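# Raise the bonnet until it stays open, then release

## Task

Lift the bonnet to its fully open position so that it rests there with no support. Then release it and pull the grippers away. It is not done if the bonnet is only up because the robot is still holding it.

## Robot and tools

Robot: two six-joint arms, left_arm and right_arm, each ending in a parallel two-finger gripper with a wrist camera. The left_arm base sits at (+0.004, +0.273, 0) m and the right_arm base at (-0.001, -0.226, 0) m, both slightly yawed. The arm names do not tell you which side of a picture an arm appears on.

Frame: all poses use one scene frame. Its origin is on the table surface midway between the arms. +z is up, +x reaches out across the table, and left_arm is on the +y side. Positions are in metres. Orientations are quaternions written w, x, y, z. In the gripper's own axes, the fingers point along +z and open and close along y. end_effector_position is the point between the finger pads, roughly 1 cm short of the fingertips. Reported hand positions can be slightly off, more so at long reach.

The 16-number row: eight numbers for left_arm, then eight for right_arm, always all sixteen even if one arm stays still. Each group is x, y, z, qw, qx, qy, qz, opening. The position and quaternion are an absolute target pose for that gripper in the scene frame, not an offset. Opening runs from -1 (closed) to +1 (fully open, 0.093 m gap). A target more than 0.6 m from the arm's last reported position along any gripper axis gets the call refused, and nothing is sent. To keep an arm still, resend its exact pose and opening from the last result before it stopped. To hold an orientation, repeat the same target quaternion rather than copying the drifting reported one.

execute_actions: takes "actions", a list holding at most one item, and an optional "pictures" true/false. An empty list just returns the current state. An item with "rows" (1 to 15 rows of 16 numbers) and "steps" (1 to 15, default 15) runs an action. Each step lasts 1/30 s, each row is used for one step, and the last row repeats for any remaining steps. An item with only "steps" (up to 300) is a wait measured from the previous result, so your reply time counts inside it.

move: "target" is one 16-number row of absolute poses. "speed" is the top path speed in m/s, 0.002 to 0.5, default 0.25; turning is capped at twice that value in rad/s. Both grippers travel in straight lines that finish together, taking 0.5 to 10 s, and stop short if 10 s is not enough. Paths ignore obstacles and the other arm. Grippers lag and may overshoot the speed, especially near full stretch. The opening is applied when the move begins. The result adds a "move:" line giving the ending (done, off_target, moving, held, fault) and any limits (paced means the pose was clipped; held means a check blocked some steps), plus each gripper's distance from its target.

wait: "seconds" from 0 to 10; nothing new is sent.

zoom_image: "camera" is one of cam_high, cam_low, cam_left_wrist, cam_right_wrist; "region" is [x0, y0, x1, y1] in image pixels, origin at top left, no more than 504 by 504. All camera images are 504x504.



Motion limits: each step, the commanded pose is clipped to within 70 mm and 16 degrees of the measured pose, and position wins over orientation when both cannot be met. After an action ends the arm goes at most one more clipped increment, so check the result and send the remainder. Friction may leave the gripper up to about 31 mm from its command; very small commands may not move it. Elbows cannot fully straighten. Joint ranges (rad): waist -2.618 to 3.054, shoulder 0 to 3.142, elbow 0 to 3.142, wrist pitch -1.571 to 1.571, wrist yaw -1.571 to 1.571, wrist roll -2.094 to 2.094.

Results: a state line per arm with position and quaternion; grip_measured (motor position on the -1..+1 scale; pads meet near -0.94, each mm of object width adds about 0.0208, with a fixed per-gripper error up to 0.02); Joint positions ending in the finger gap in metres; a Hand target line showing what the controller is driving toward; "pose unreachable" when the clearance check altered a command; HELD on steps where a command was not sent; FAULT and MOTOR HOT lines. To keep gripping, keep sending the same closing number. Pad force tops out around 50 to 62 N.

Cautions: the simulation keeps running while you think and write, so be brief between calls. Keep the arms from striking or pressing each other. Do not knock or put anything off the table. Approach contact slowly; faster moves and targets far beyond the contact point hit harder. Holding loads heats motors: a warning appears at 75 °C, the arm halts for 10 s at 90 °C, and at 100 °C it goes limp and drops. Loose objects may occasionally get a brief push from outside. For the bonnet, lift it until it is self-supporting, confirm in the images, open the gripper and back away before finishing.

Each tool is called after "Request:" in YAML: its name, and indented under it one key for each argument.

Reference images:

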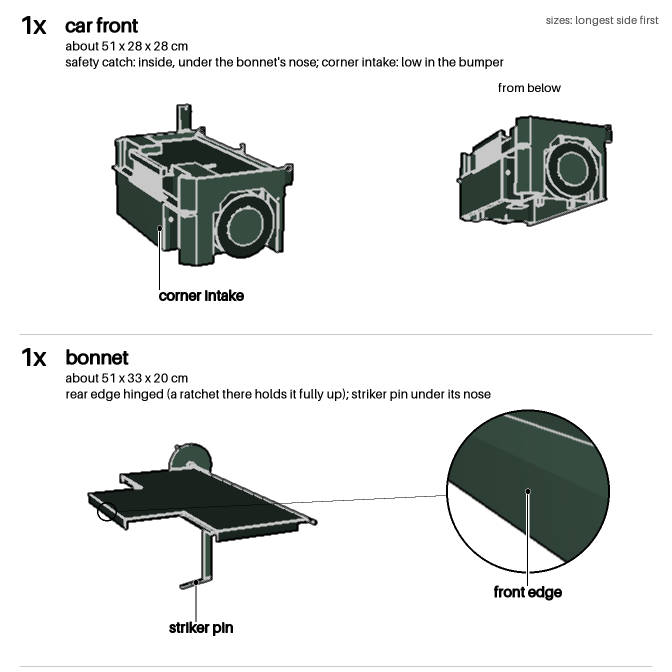

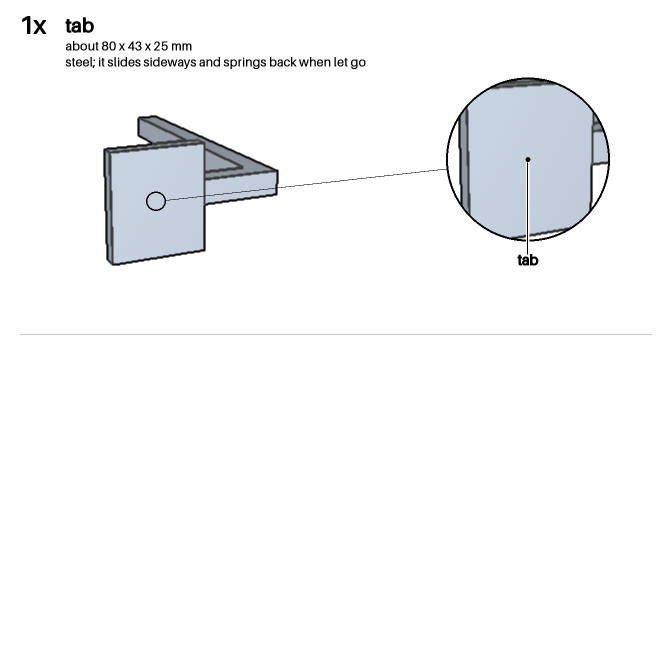

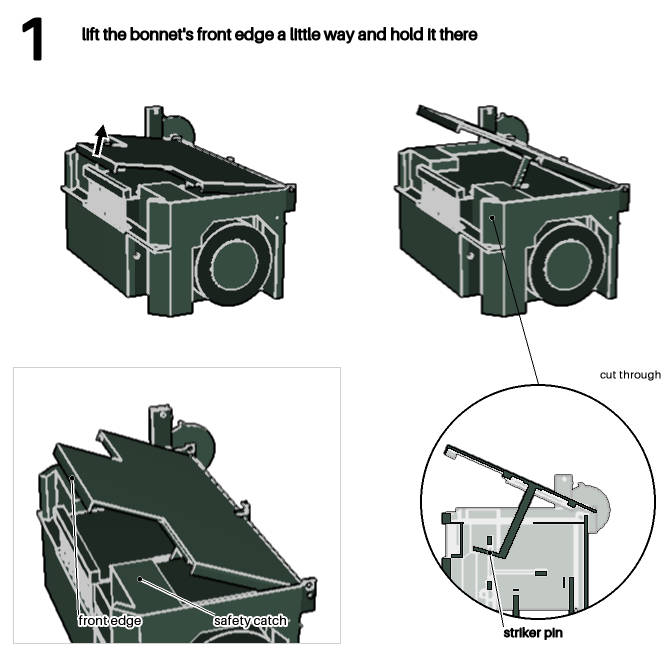

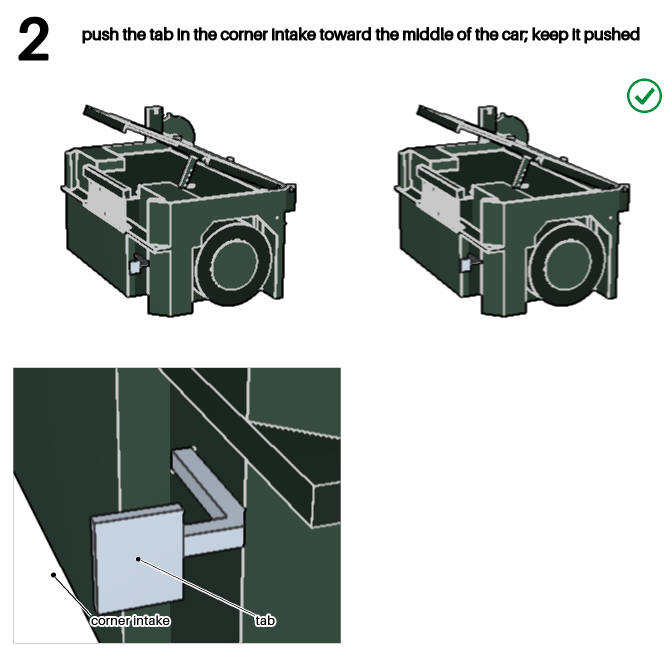

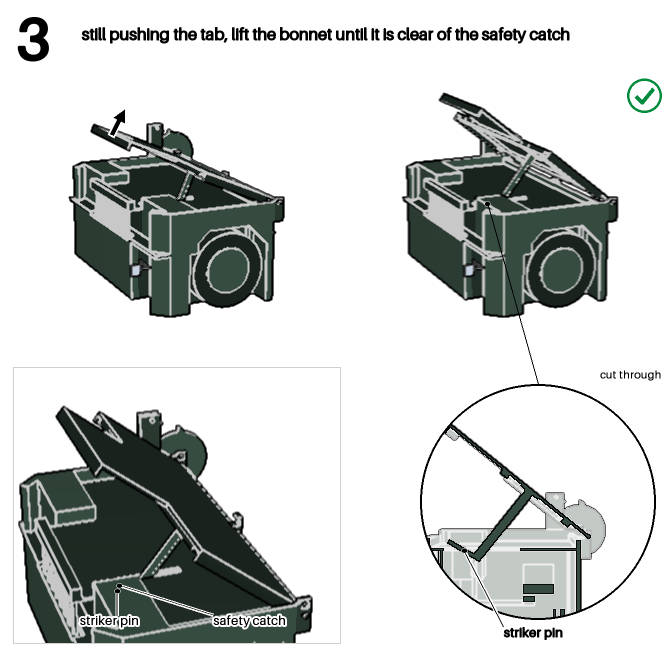

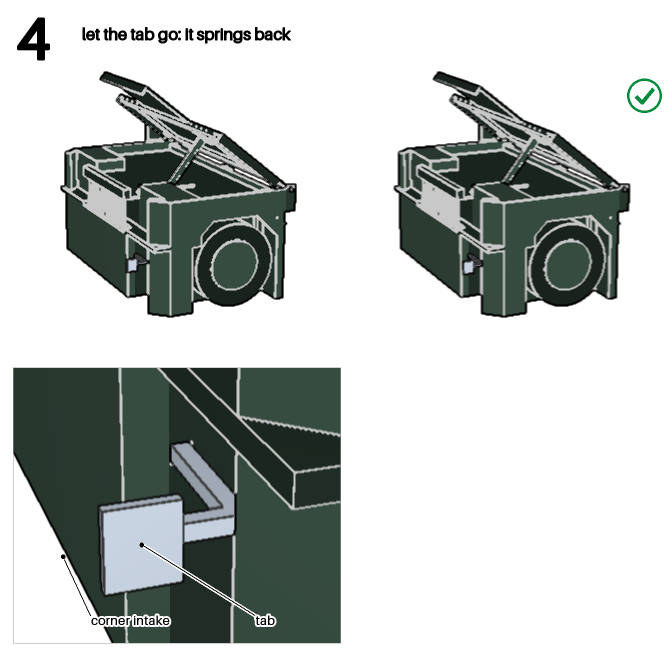

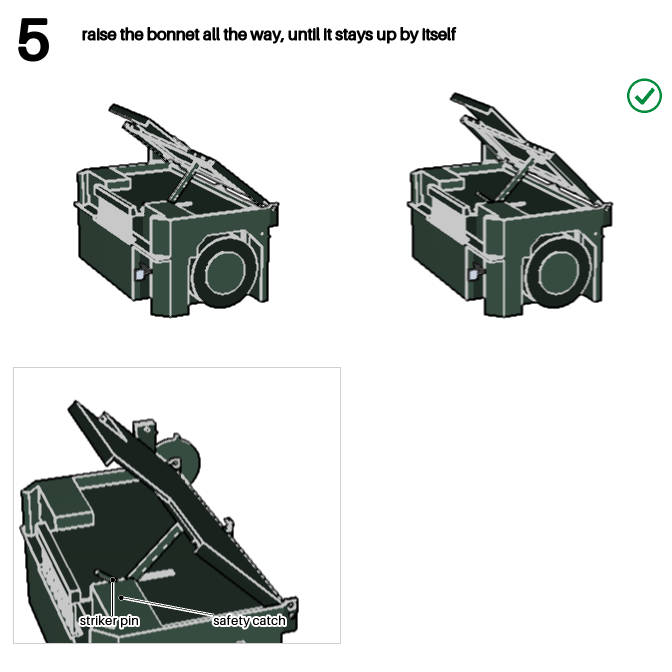

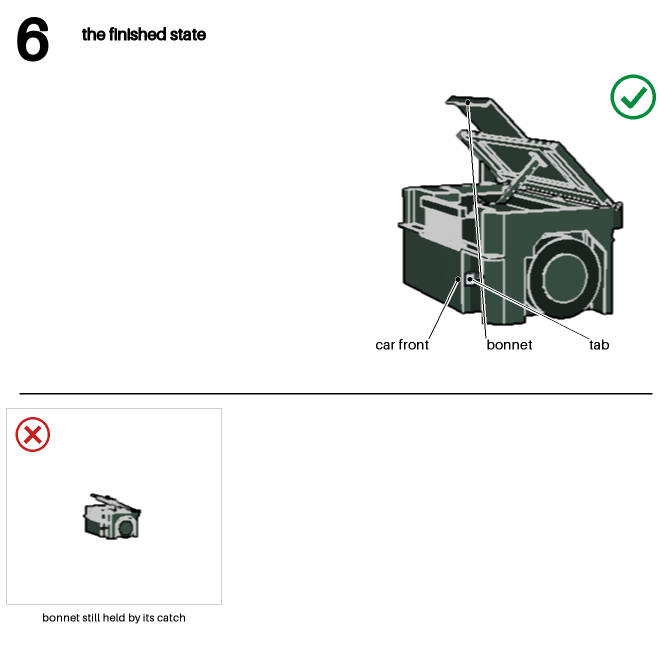

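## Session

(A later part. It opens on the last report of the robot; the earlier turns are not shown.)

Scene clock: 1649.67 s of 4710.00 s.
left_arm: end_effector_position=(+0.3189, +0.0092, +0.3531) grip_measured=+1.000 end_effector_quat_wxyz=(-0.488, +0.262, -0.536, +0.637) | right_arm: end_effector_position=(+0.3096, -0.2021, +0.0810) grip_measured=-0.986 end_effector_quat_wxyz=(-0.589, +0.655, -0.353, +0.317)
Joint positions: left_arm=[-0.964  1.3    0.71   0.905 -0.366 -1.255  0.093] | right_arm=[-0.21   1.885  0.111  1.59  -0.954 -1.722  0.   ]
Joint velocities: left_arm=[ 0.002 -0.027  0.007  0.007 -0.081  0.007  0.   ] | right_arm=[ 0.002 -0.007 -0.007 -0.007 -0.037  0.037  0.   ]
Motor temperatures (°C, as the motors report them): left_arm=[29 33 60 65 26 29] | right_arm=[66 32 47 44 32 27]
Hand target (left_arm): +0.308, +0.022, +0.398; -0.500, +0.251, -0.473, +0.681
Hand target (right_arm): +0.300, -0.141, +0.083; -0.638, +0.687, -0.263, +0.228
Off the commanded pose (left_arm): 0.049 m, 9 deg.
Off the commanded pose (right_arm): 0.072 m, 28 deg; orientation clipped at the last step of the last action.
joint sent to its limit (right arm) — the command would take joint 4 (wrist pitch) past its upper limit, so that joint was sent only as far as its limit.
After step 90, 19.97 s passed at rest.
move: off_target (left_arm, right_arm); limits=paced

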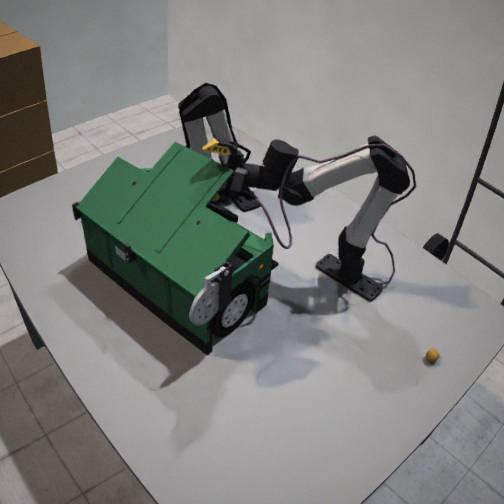

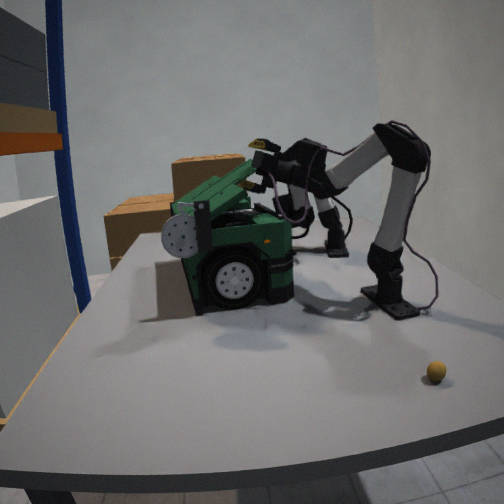

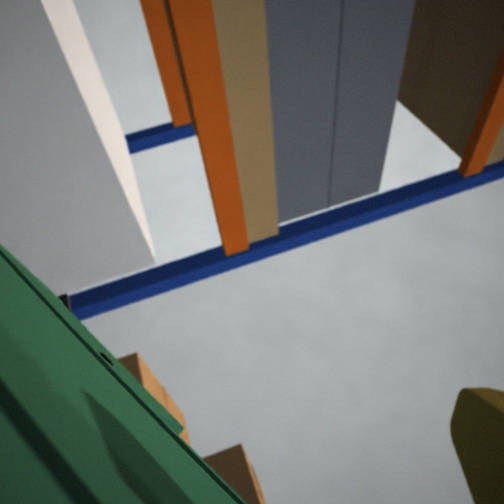

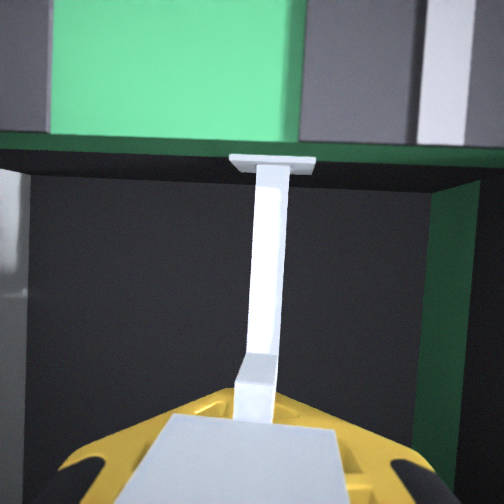

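Request:
move:
  target: [0.33,0.02,0.48,0.52,-0.235,0.42,-0.70,1,0.31,-0.15,0.082,0.656,-0.652,0.273,-0.265,-1]
  speed: 0.1

Scene clock: 1656.43 s of 4710.00 s.
left_arm: end_effector_position=(+0.3309, +0.0087, +0.3712) grip_measured=+1.000 end_effector_quat_wxyz=(-0.491, +0.267, -0.549, +0.621) | right_arm: end_effector_position=(+0.3090, -0.2030, +0.0812) grip_measured=-0.986 end_effector_quat_wxyz=(-0.587, +0.654, -0.354, +0.319)
Joint positions: left_arm=[-0.941  1.295  0.817  0.753 -0.361 -1.255  0.093] | right_arm=[-0.213  1.882  0.107  1.59  -0.952 -1.722  0.   ]
Joint velocities: left_arm=[-0.002 -0.002 -0.002 -0.051 -0.051 -0.037  0.   ] | right_arm=[-0.007 -0.007  0.007  0.022 -0.022 -0.022  0.   ]
Motor temperatures (°C, as the motors report them): left_arm=[29 34 60 65 26 29] | right_arm=[67 32 47 44 32 27]
Hand target (left_arm): +0.317, +0.029, +0.453; +0.520, -0.240, +0.441, -0.691
Hand target (right_arm): +0.302, -0.156, +0.082; -0.630, +0.680, -0.283, +0.244
Off the commanded pose (left_arm): 0.109 m, 18 deg; position and orientation clipped at the last step of the last action.
Off the commanded pose (right_arm): 0.053 m, 14 deg.
joint sent to its limit (right arm) — the command would take joint 4 (wrist pitch) past its upper limit, so that joint was sent only as far as its limit.
After step 90, 2.13 s passed at rest.
move: off_target (left_arm, right_arm); limits=paced

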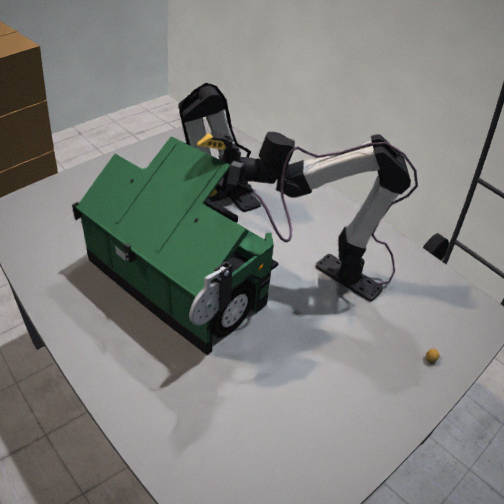

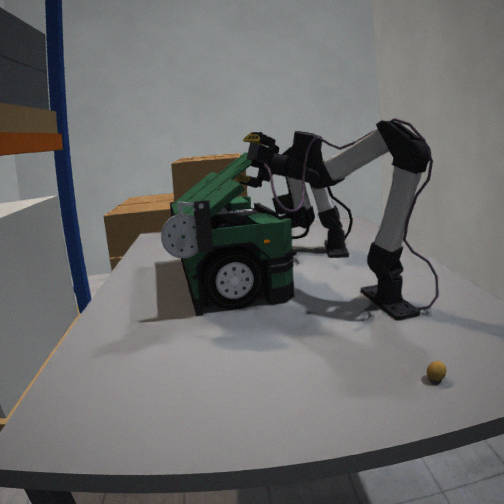

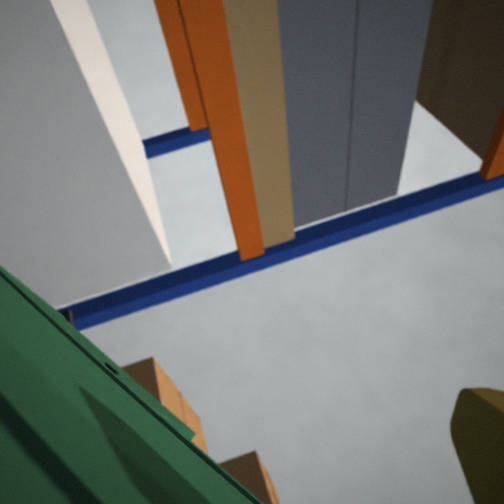

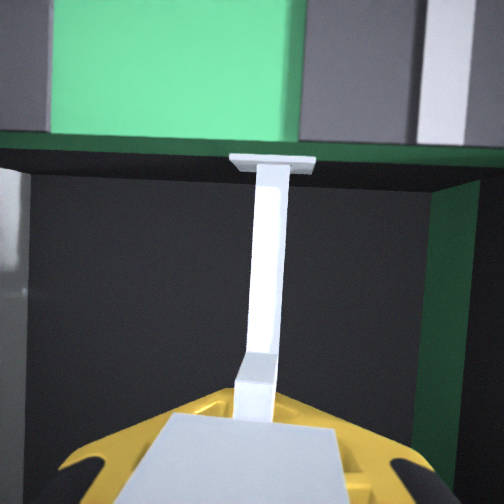

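Request:
move:
  target: [0.345,0.008,0.52,0.50,-0.27,0.52,-0.64,1,0.31,-0.15,0.082,0.656,-0.652,0.273,-0.265,-1]
  speed: 0.15

Scene clock: 1660.23 s of 4710.00 s.
left_arm: end_effector_position=(+0.3495, +0.0132, +0.3824) grip_measured=+1.000 end_effector_quat_wxyz=(+0.478, -0.300, +0.614, -0.551) | right_arm: end_effector_position=(+0.3090, -0.2030, +0.0812) grip_measured=-0.986 end_effector_quat_wxyz=(-0.587, +0.654, -0.355, +0.319)
Joint positions: left_arm=[-0.914  1.287  1.044  0.314 -0.394 -1.284  0.093] | right_arm=[-0.212  1.882  0.107  1.59  -0.95  -1.722  0.   ]
Joint velocities: left_arm=[-0.007  0.007  0.002  0.022 -0.051  0.007  0.   ] | right_arm=[-0.022 -0.027  0.002 -0.022 -0.022  0.051  0.   ]
Motor temperatures (°C, as the motors report them): left_arm=[29 34 61 67 26 29] | right_arm=[66 32 47 44 32 27]
Hand target (left_arm): +0.333, +0.021, +0.466; +0.500, -0.270, +0.522, -0.636
Hand target (right_arm): +0.302, -0.156, +0.082; -0.630, +0.680, -0.283, +0.244
Off the commanded pose (left_arm): 0.138 m, 15 deg; position clipped at the last step of the last action.
Off the commanded pose (right_arm): 0.053 m, 14 deg.
joint sent to its limit (right arm) — the command would take joint 4 (wrist pitch) past its upper limit, so that joint was sent only as far as its limit.
move: off_target (left_arm, right_arm); limits=paced

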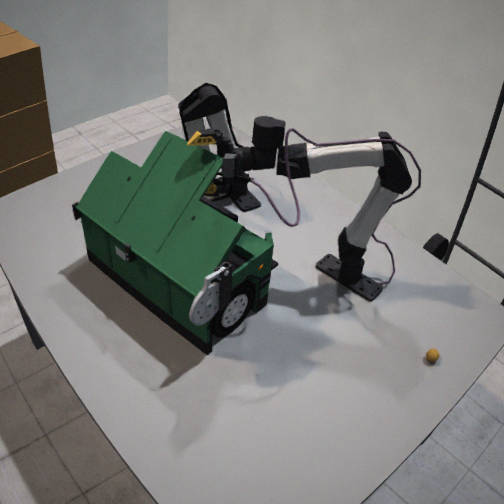

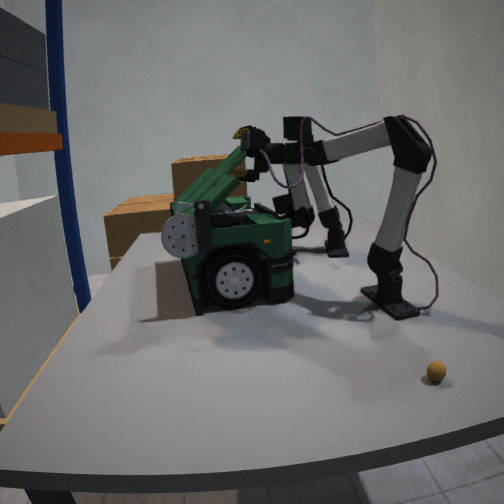

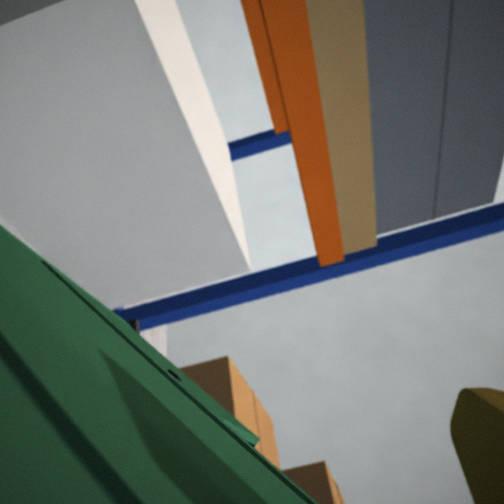

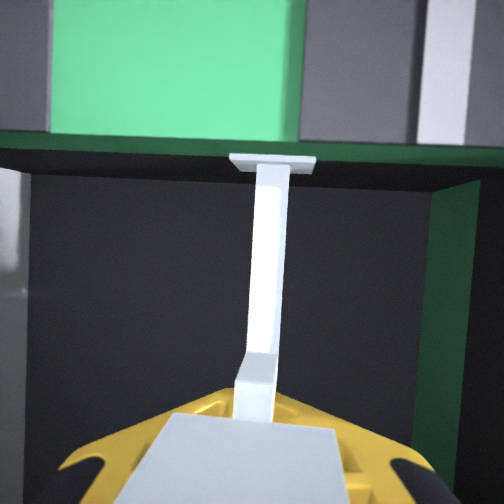

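Clear of the catch. Continue up and release the tab.

Request:
move:
  target: [0.37,0.012,0.53,0.48,-0.30,0.56,-0.60,1,0.25,-0.26,0.09,0.656,-0.652,0.273,-0.265,-1]
  speed: 0.1

Scene clock: 1665.30 s of 4710.00 s.
left_arm: end_effector_position=(+0.3614, +0.0166, +0.3866) grip_measured=+1.000 end_effector_quat_wxyz=(+0.446, -0.325, +0.663, -0.506) | right_arm: end_effector_position=(+0.2526, -0.2590, +0.0899) grip_measured=-0.986 end_effector_quat_wxyz=(+0.644, -0.644, +0.294, -0.290)
Joint positions: left_arm=[-0.88   1.327  1.243 -0.012 -0.368 -1.338  0.093] | right_arm=[-0.679  1.924  0.148  1.513 -1.568 -1.828  0.   ]
Joint velocities: left_arm=[-0.007 -0.007 -0.002  0.066 -0.022 -0.081  0.   ] | right_arm=[-0.007  0.027 -0.012 -0.095 -0.022 -0.022  0.   ]
Motor temperatures (°C, as the motors report them): left_arm=[29 34 62 69 26 29] | right_arm=[64 32 47 43 32 27]
Hand target (left_arm): +0.351, +0.026, +0.472; +0.480, -0.304, +0.570, -0.594
Hand target (right_arm): +0.251, -0.260, +0.088; +0.647, -0.642, +0.294, -0.288
Off the commanded pose (left_arm): 0.144 m, 17 deg; position and orientation clipped at the last step of the last action.
Off the commanded pose (right_arm): 0.003 m, 4 deg.
joint sent to its limit (right arm) — the command would take joint 5 (wrist yaw) past its lower limit, so that joint was sent only as far as its limit.
After step 90, 0.27 s passed at rest.
move: off_target (left_arm, right_arm); limits=paced

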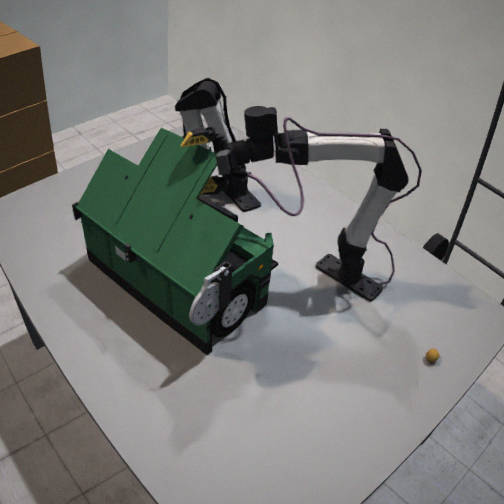

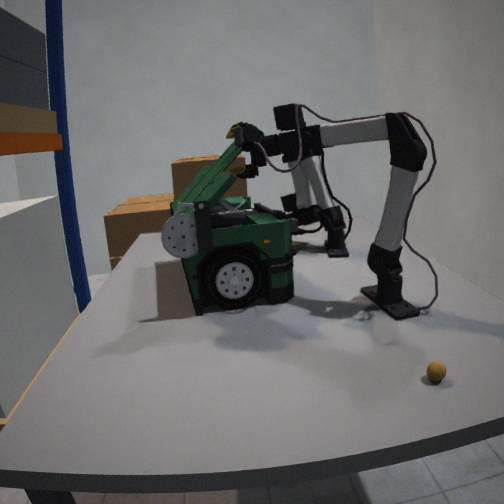

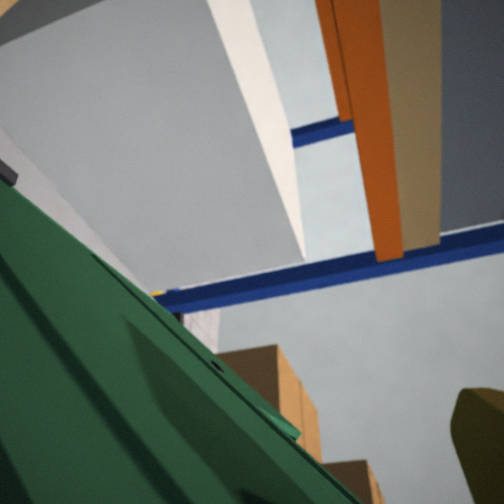

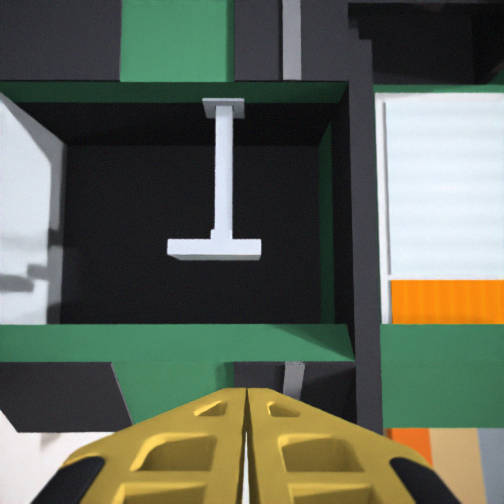

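Request:
move:
  target: [0.37,0.016,0.46,0.46,-0.32,0.62,-0.55,1,0.17,-0.2,0.2,0.75,-0.2,0.55,-0.05,-1]
  speed: 0.2

Request:
move:
  target: [0.37,0.016,0.46,0.46,-0.32,0.62,-0.55,1,0.22,-0.09,0.31,0.8,-0.05,0.58,0.06,-1]
  speed: 0.2

Scene clock: 1675.03 s of 4710.00 s.
left_arm: end_effector_position=(+0.3602, +0.0195, +0.3773) grip_measured=+1.000 end_effector_quat_wxyz=(+0.422, -0.334, +0.703, -0.465) | right_arm: end_effector_position=(+0.1811, -0.2015, +0.1981) grip_measured=-0.986 end_effector_quat_wxyz=(+0.707, -0.331, +0.624, +0.034)
Joint positions: left_arm=[-0.872  1.349  1.344 -0.224 -0.355 -1.358  0.093] | right_arm=[-0.857  0.007  0.017  0.262 -1.562 -0.168  0.   ]
Joint velocities: left_arm=[ 0.002 -0.002 -0.012  0.051 -0.022  0.081  0.   ] | right_arm=[-0.017 -0.007 -0.007 -0.095 -0.051  0.037  0.   ]
Motor temperatures (°C, as the motors report them): left_arm=[29 34 64 72 26 29] | right_arm=[59 32 46 42 31 27]
Hand target (left_arm): +0.357, +0.026, +0.456; +0.459, -0.321, +0.622, -0.548
Hand target (right_arm): +0.180, -0.200, +0.198; +0.706, -0.336, +0.622, +0.033
Off the commanded pose (left_arm): 0.083 m, 14 deg.
Off the commanded pose (right_arm): 0.011 m, 20 deg; orientation clipped at the last step of the last action.
joint sent to its limit (right arm) — the command would take joint 2 (shoulder) past its lower limit, so that joint was sent only as far as its limit.
After step 90, 2.73 s passed at rest.
move: off_target (left_arm, right_arm); limits=paced

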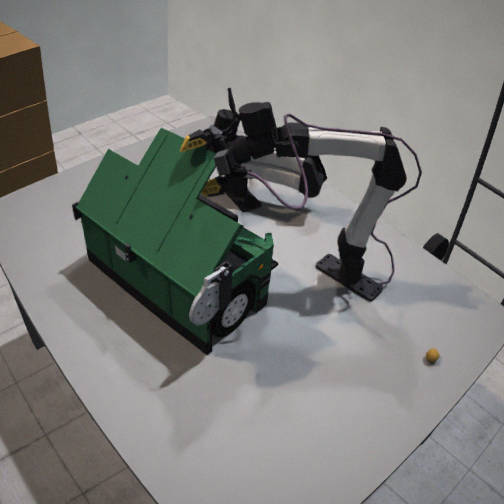

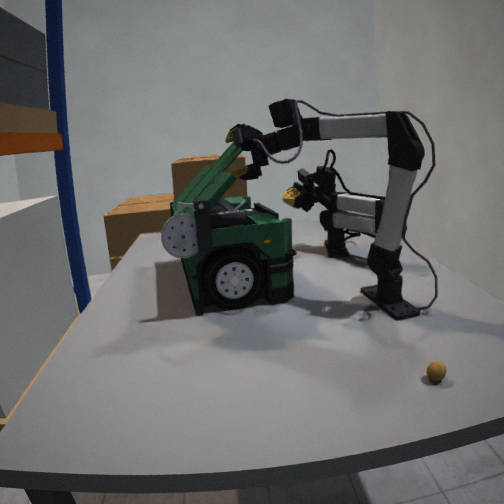

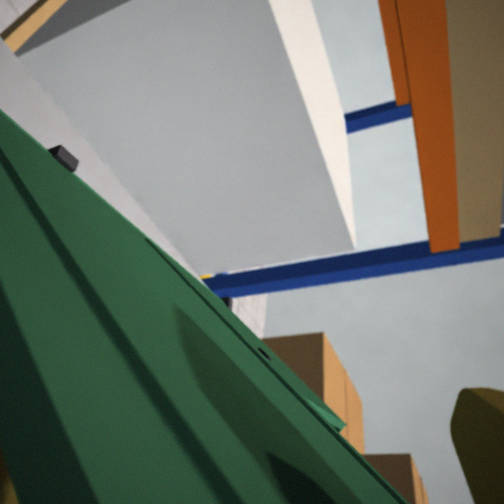

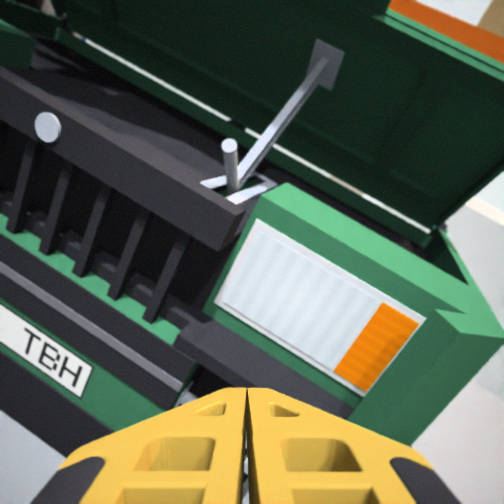

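Scene clock: 1678.07 s of 4710.00 s.
left_arm: end_effector_position=(+0.3589, +0.0200, +0.3744) grip_measured=+1.000 end_effector_quat_wxyz=(+0.419, -0.335, +0.707, -0.460) | right_arm: end_effector_position=(+0.2177, -0.0959, +0.3235) grip_measured=-0.985 end_effector_quat_wxyz=(+0.816, -0.030, +0.572, +0.080)
Joint positions: left_arm=[-0.874  1.347  1.343 -0.238 -0.356 -1.36   0.093] | right_arm=[ 1.212  0.662  0.233  0.957  0.82  -0.358  0.   ]
Joint velocities: left_arm=[ 0.002  0.002  0.002 -0.007 -0.022 -0.081  0.   ] | right_arm=[ 0.002  0.002 -0.027  0.022 -0.022 -0.037  0.   ]
Motor temperatures (°C, as the motors report them): left_arm=[29 34 64 72 26 29] | right_arm=[58 32 47 42 31 27]
Hand target (left_arm): +0.356, +0.027, +0.457; +0.458, -0.322, +0.622, -0.548
Hand target (right_arm): +0.218, -0.093, +0.314; +0.811, -0.039, +0.579, +0.072
Off the commanded pose (left_arm): 0.086 m, 15 deg.
Off the commanded pose (right_arm): 0.015 m, 4 deg.
move: off_target (left_arm, right_arm); limits=paced

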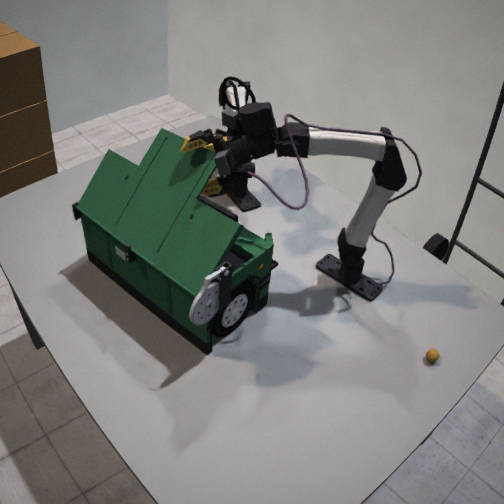

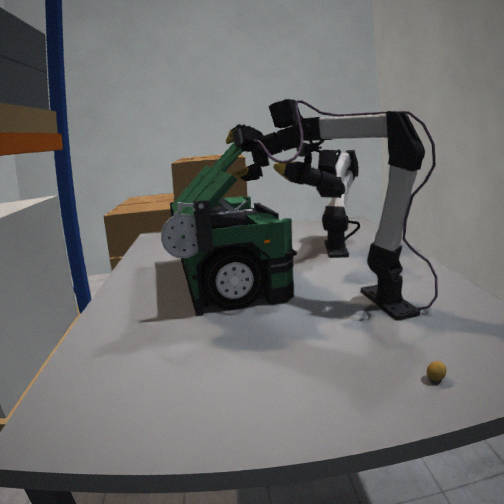

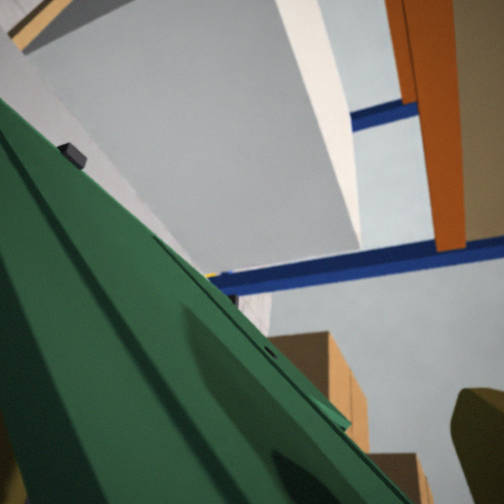

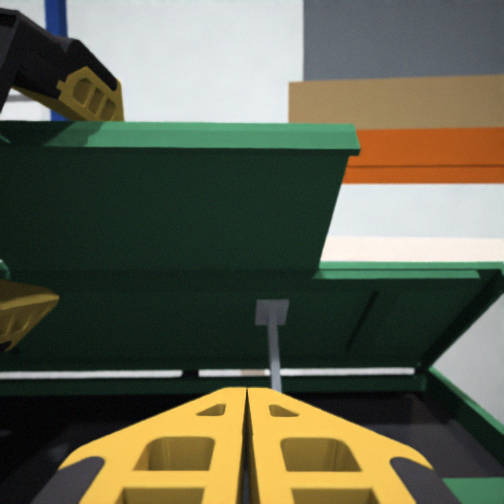

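Request:
move:
  target: [0.37,0.016,0.46,0.46,-0.32,0.62,-0.55,1,0.34,-0.07,0.33,0.82,0,0.57,0.03,-1]
  speed: 0.12

Scene clock: 1683.07 s of 4710.00 s.
left_arm: end_effector_position=(+0.3585, +0.0206, +0.3734) grip_measured=+1.000 end_effector_quat_wxyz=(+0.418, -0.336, +0.709, -0.458) | right_arm: end_effector_position=(+0.3350, -0.0682, +0.3229) grip_measured=-0.985 end_effector_quat_wxyz=(+0.815, -0.010, +0.578, +0.021)
Joint positions: left_arm=[-0.874  1.346  1.343 -0.245 -0.356 -1.361  0.093] | right_arm=[ 0.876  1.301  0.515  1.204  0.62  -0.244  0.   ]
Joint velocities: left_arm=[-0.007 -0.007  0.002 -0.037 -0.037 -0.037  0.   ] | right_arm=[-0.017 -0.007 -0.012 -0.022 -0.007  0.022  0.   ]
Motor temperatures (°C, as the motors report them): left_arm=[29 34 65 73 26 29] | right_arm=[56 32 47 42 31 27]
Hand target (left_arm): +0.356, +0.027, +0.456; +0.458, -0.322, +0.622, -0.547
Hand target (right_arm): +0.339, -0.068, +0.331; +0.822, -0.003, +0.569, +0.029
Off the commanded pose (left_arm): 0.088 m, 15 deg.
Off the commanded pose (right_arm): 0.009 m, 2 deg.
move: off_target (left_arm)

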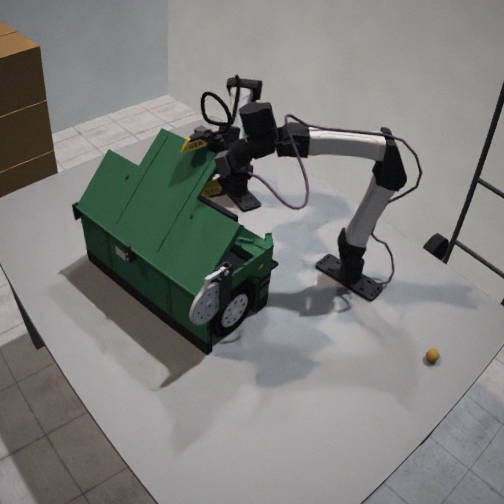

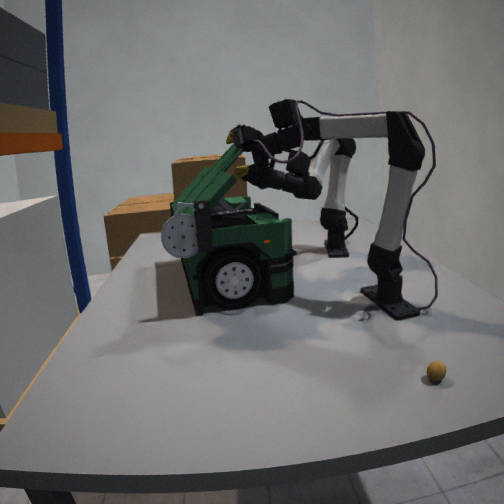

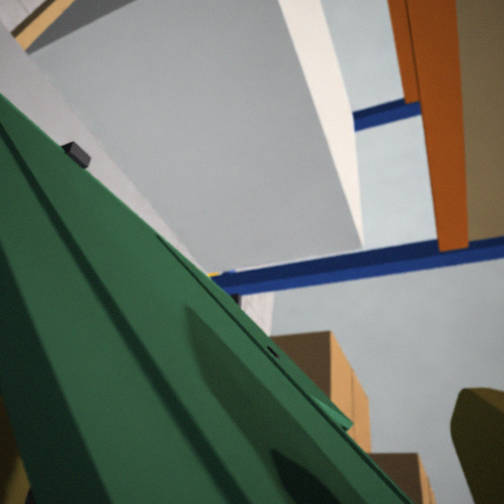

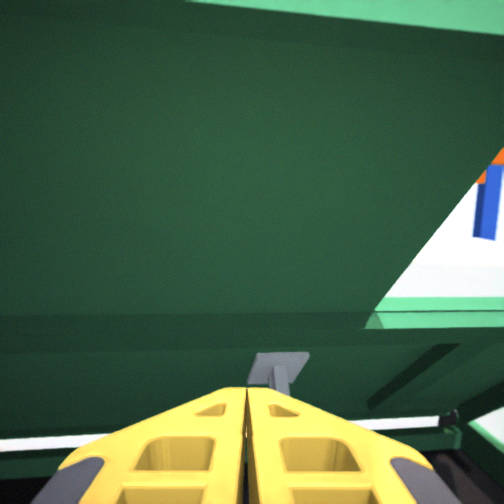

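Request:
move:
  target: [0.385,0.02,0.48,0.44,-0.33,0.66,-0.51,1,0.38,-0.07,0.42,0.87,0,0.49,0.03,-1]
  speed: 0.08

Scene clock: 1688.20 s of 4710.00 s.
left_arm: end_effector_position=(+0.3679, +0.0287, +0.3824) grip_measured=+1.000 end_effector_quat_wxyz=(+0.386, -0.355, +0.744, -0.414) | right_arm: end_effector_position=(+0.3637, -0.0704, +0.3812) grip_measured=-0.985 end_effector_quat_wxyz=(+0.848, -0.004, +0.529, +0.022)
Joint positions: left_arm=[-0.829  1.437  1.586 -0.536 -0.311 -1.389  0.093] | right_arm=[ 0.785  1.369  0.71   1.189  0.517 -0.264  0.   ]
Joint velocities: left_arm=[ 0.012  0.007  0.012 -0.007  0.037 -0.007  0.   ] | right_arm=[ 0.002 -0.002  0.007  0.022  0.022 -0.051  0.   ]
Motor temperatures (°C, as the motors report them): left_arm=[29 35 66 75 26 29] | right_arm=[54 32 48 42 31 27]
Hand target (left_arm): +0.368, +0.032, +0.469; +0.439, -0.333, +0.663, -0.506
Hand target (right_arm): +0.373, -0.072, +0.418; +0.872, -0.004, +0.490, +0.027
Off the commanded pose (left_arm): 0.099 m, 16 deg; position and orientation clipped at the last step of the last action.
Off the commanded pose (right_arm): 0.042 m, 5 deg.
MOTOR HOT: a motor of the left arm reached 75 °C. Now the hottest motor of the left arm, joint 4 (wrist pitch), reports 75 °C. The controller's stop level is 90 °C. To cool a motor, set the load down, stop pushing, or move to a pose that needs little force.
After step 90, 0.50 s passed at rest.
move: off_target (left_arm, right_arm); limits=paced

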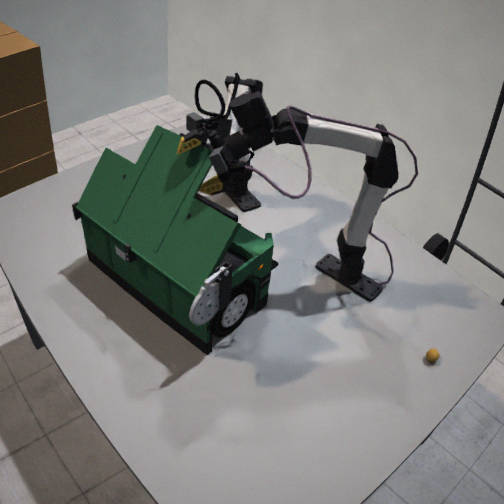

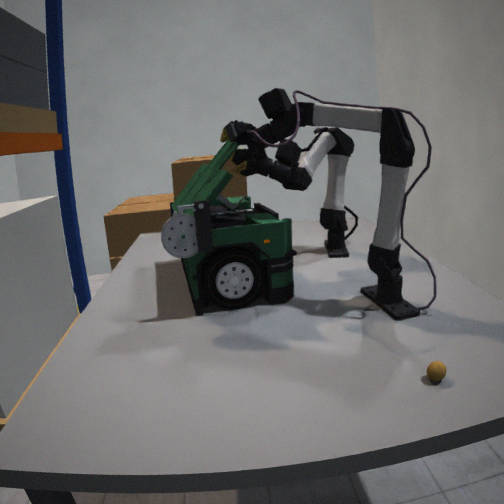

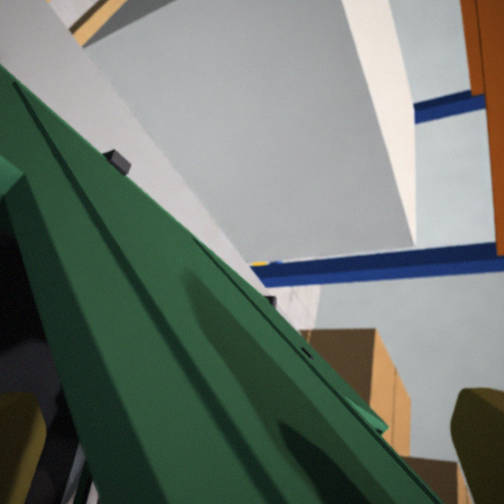

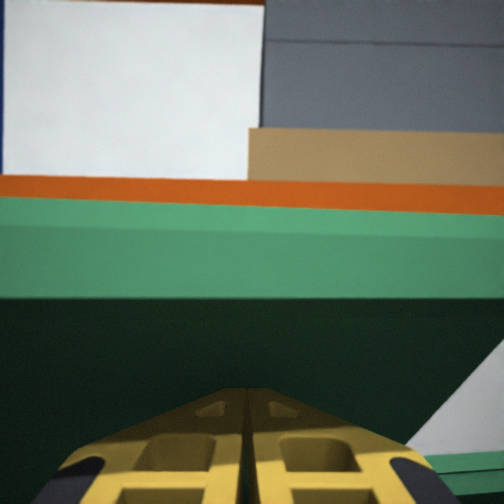

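Request:
move:
  target: [0.39,0.03,0.43,0.386,-0.355,0.744,-0.414,1,0.43,-0.07,0.45,0.87,0,0.49,0.03,-1]
  speed: 0.08

Scene clock: 1693.40 s of 4710.00 s.
left_arm: end_effector_position=(+0.3589, +0.0277, +0.3702) grip_measured=+1.000 end_effector_quat_wxyz=(+0.281, -0.410, +0.783, -0.374) | right_arm: end_effector_position=(+0.3659, -0.0709, +0.3828) grip_measured=-0.985 end_effector_quat_wxyz=(+0.850, +0.009, +0.527, +0.028)
Joint positions: left_arm=[-0.801  1.562  1.862 -0.91  -0.197 -1.544  0.093] | right_arm=[ 0.785  1.384  0.722  1.204  0.529 -0.246  0.   ]
Joint velocities: left_arm=[-0.007 -0.022  0.007 -0.051  0.022 -0.022  0.   ] | right_arm=[ 0.012 -0.022  0.022 -0.007  0.051  0.037  0.   ]
Motor temperatures (°C, as the motors report them): left_arm=[29 35 66 75 26 29] | right_arm=[53 32 53 42 31 27]
Hand target (left_arm): +0.380, +0.036, +0.429; +0.381, -0.367, +0.745, -0.406
Hand target (right_arm): +0.396, -0.077, +0.428; +0.872, -0.001, +0.489, +0.025
Off the commanded pose (left_arm): 0.067 m, 15 deg.
Off the commanded pose (right_arm): 0.093 m, 5 deg; position clipped at the last step of the last action.
MOTOR HOT: still on. Now the hottest motor of the left arm, joint 4 (wrist pitch), reports 75 °C; the controller's stop level is 90 °C.
After step 90, 0.57 s passed at rest.
move: off_target (left_arm, right_arm); limits=paced

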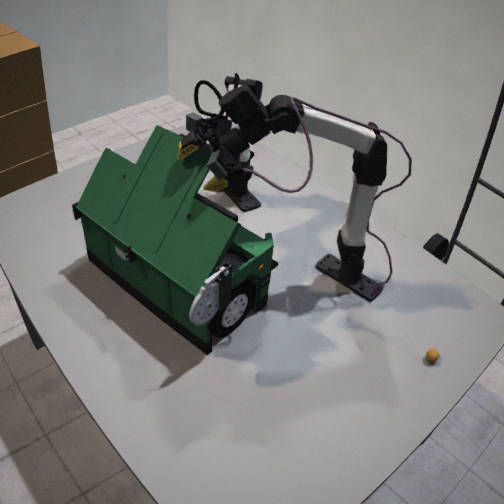

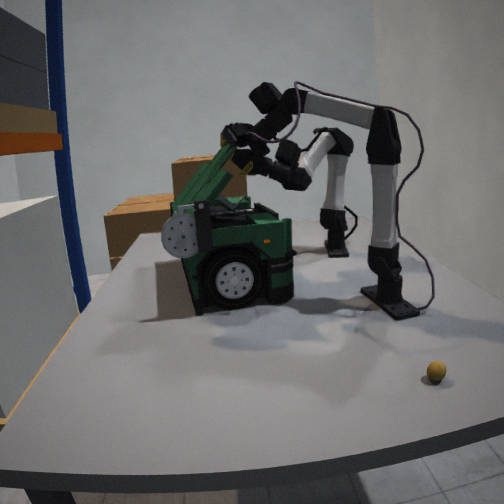

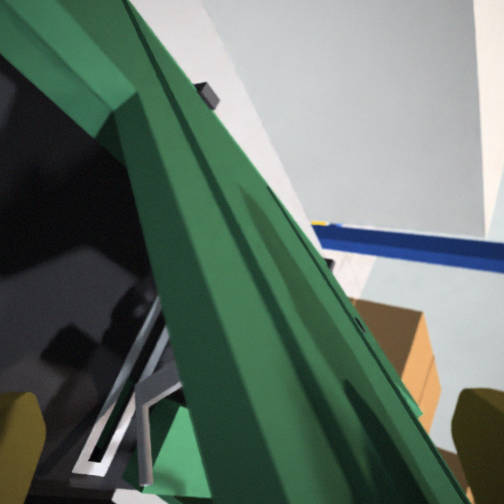

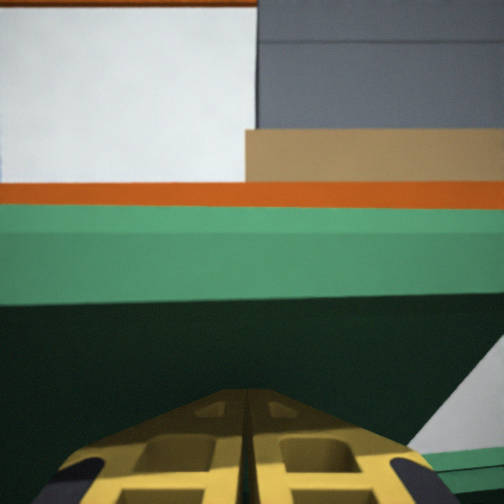

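Request:
move:
  target: [0.27,0.08,0.42,0.281,-0.410,0.783,-0.374,1,0.41,-0.07,0.44,0.87,0,0.49,0.03,-1]
  speed: 0.08

Scene clock: 1699.63 s of 4710.00 s.
left_arm: end_effector_position=(+0.2742, +0.0786, +0.4070) grip_measured=+1.000 end_effector_quat_wxyz=(+0.274, -0.412, +0.791, -0.360) | right_arm: end_effector_position=(+0.3656, -0.0701, +0.3821) grip_measured=-0.985 end_effector_quat_wxyz=(+0.847, +0.009, +0.530, +0.027)
Joint positions: left_arm=[-0.867  1.361  1.915 -1.209 -0.246 -1.586  0.093] | right_arm=[ 0.791  1.38   0.724  1.191  0.54  -0.246  0.   ]
Joint velocities: left_arm=[ 0.002  0.017 -0.002  0.007  0.022  0.022  0.   ] | right_arm=[-0.002 -0.007 -0.002 -0.022  0.007  0.037  0.   ]
Motor temperatures (°C, as the motors report them): left_arm=[29 35 66 73 26 29] | right_arm=[53 31 62 41 31 27]
Hand target (left_arm): +0.270, +0.081, +0.419; +0.280, -0.410, +0.783, -0.375
Hand target (right_arm): +0.391, -0.077, +0.433; +0.872, -0.001, +0.488, +0.025
Off the commanded pose (left_arm): 0.014 m, 2 deg.
Off the commanded pose (right_arm): 0.073 m, 5 deg; position clipped at the last step of the last action.
MOTOR HOT: still on. Now the hottest motor of the left arm, joint 4 (wrist pitch), reports 73 °C; the controller's stop level is 90 °C.
After step 90, 1.30 s passed at rest.
move: off_target (left_arm, right_arm); limits=paced

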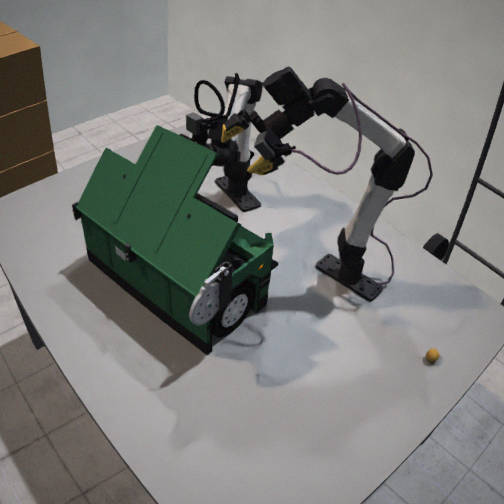

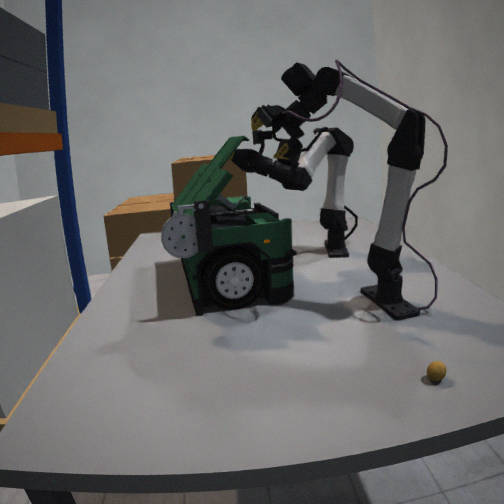

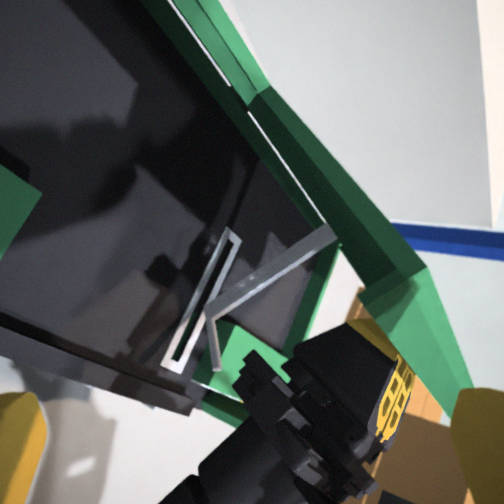

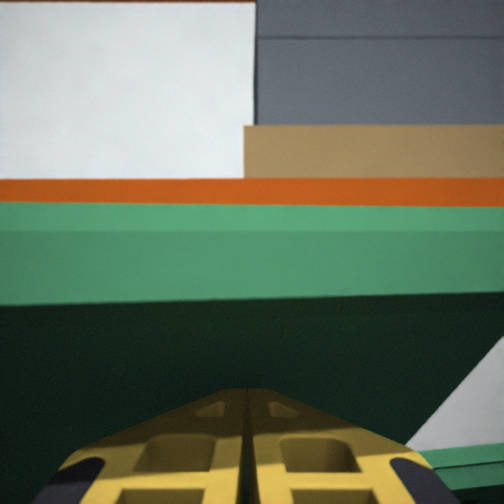

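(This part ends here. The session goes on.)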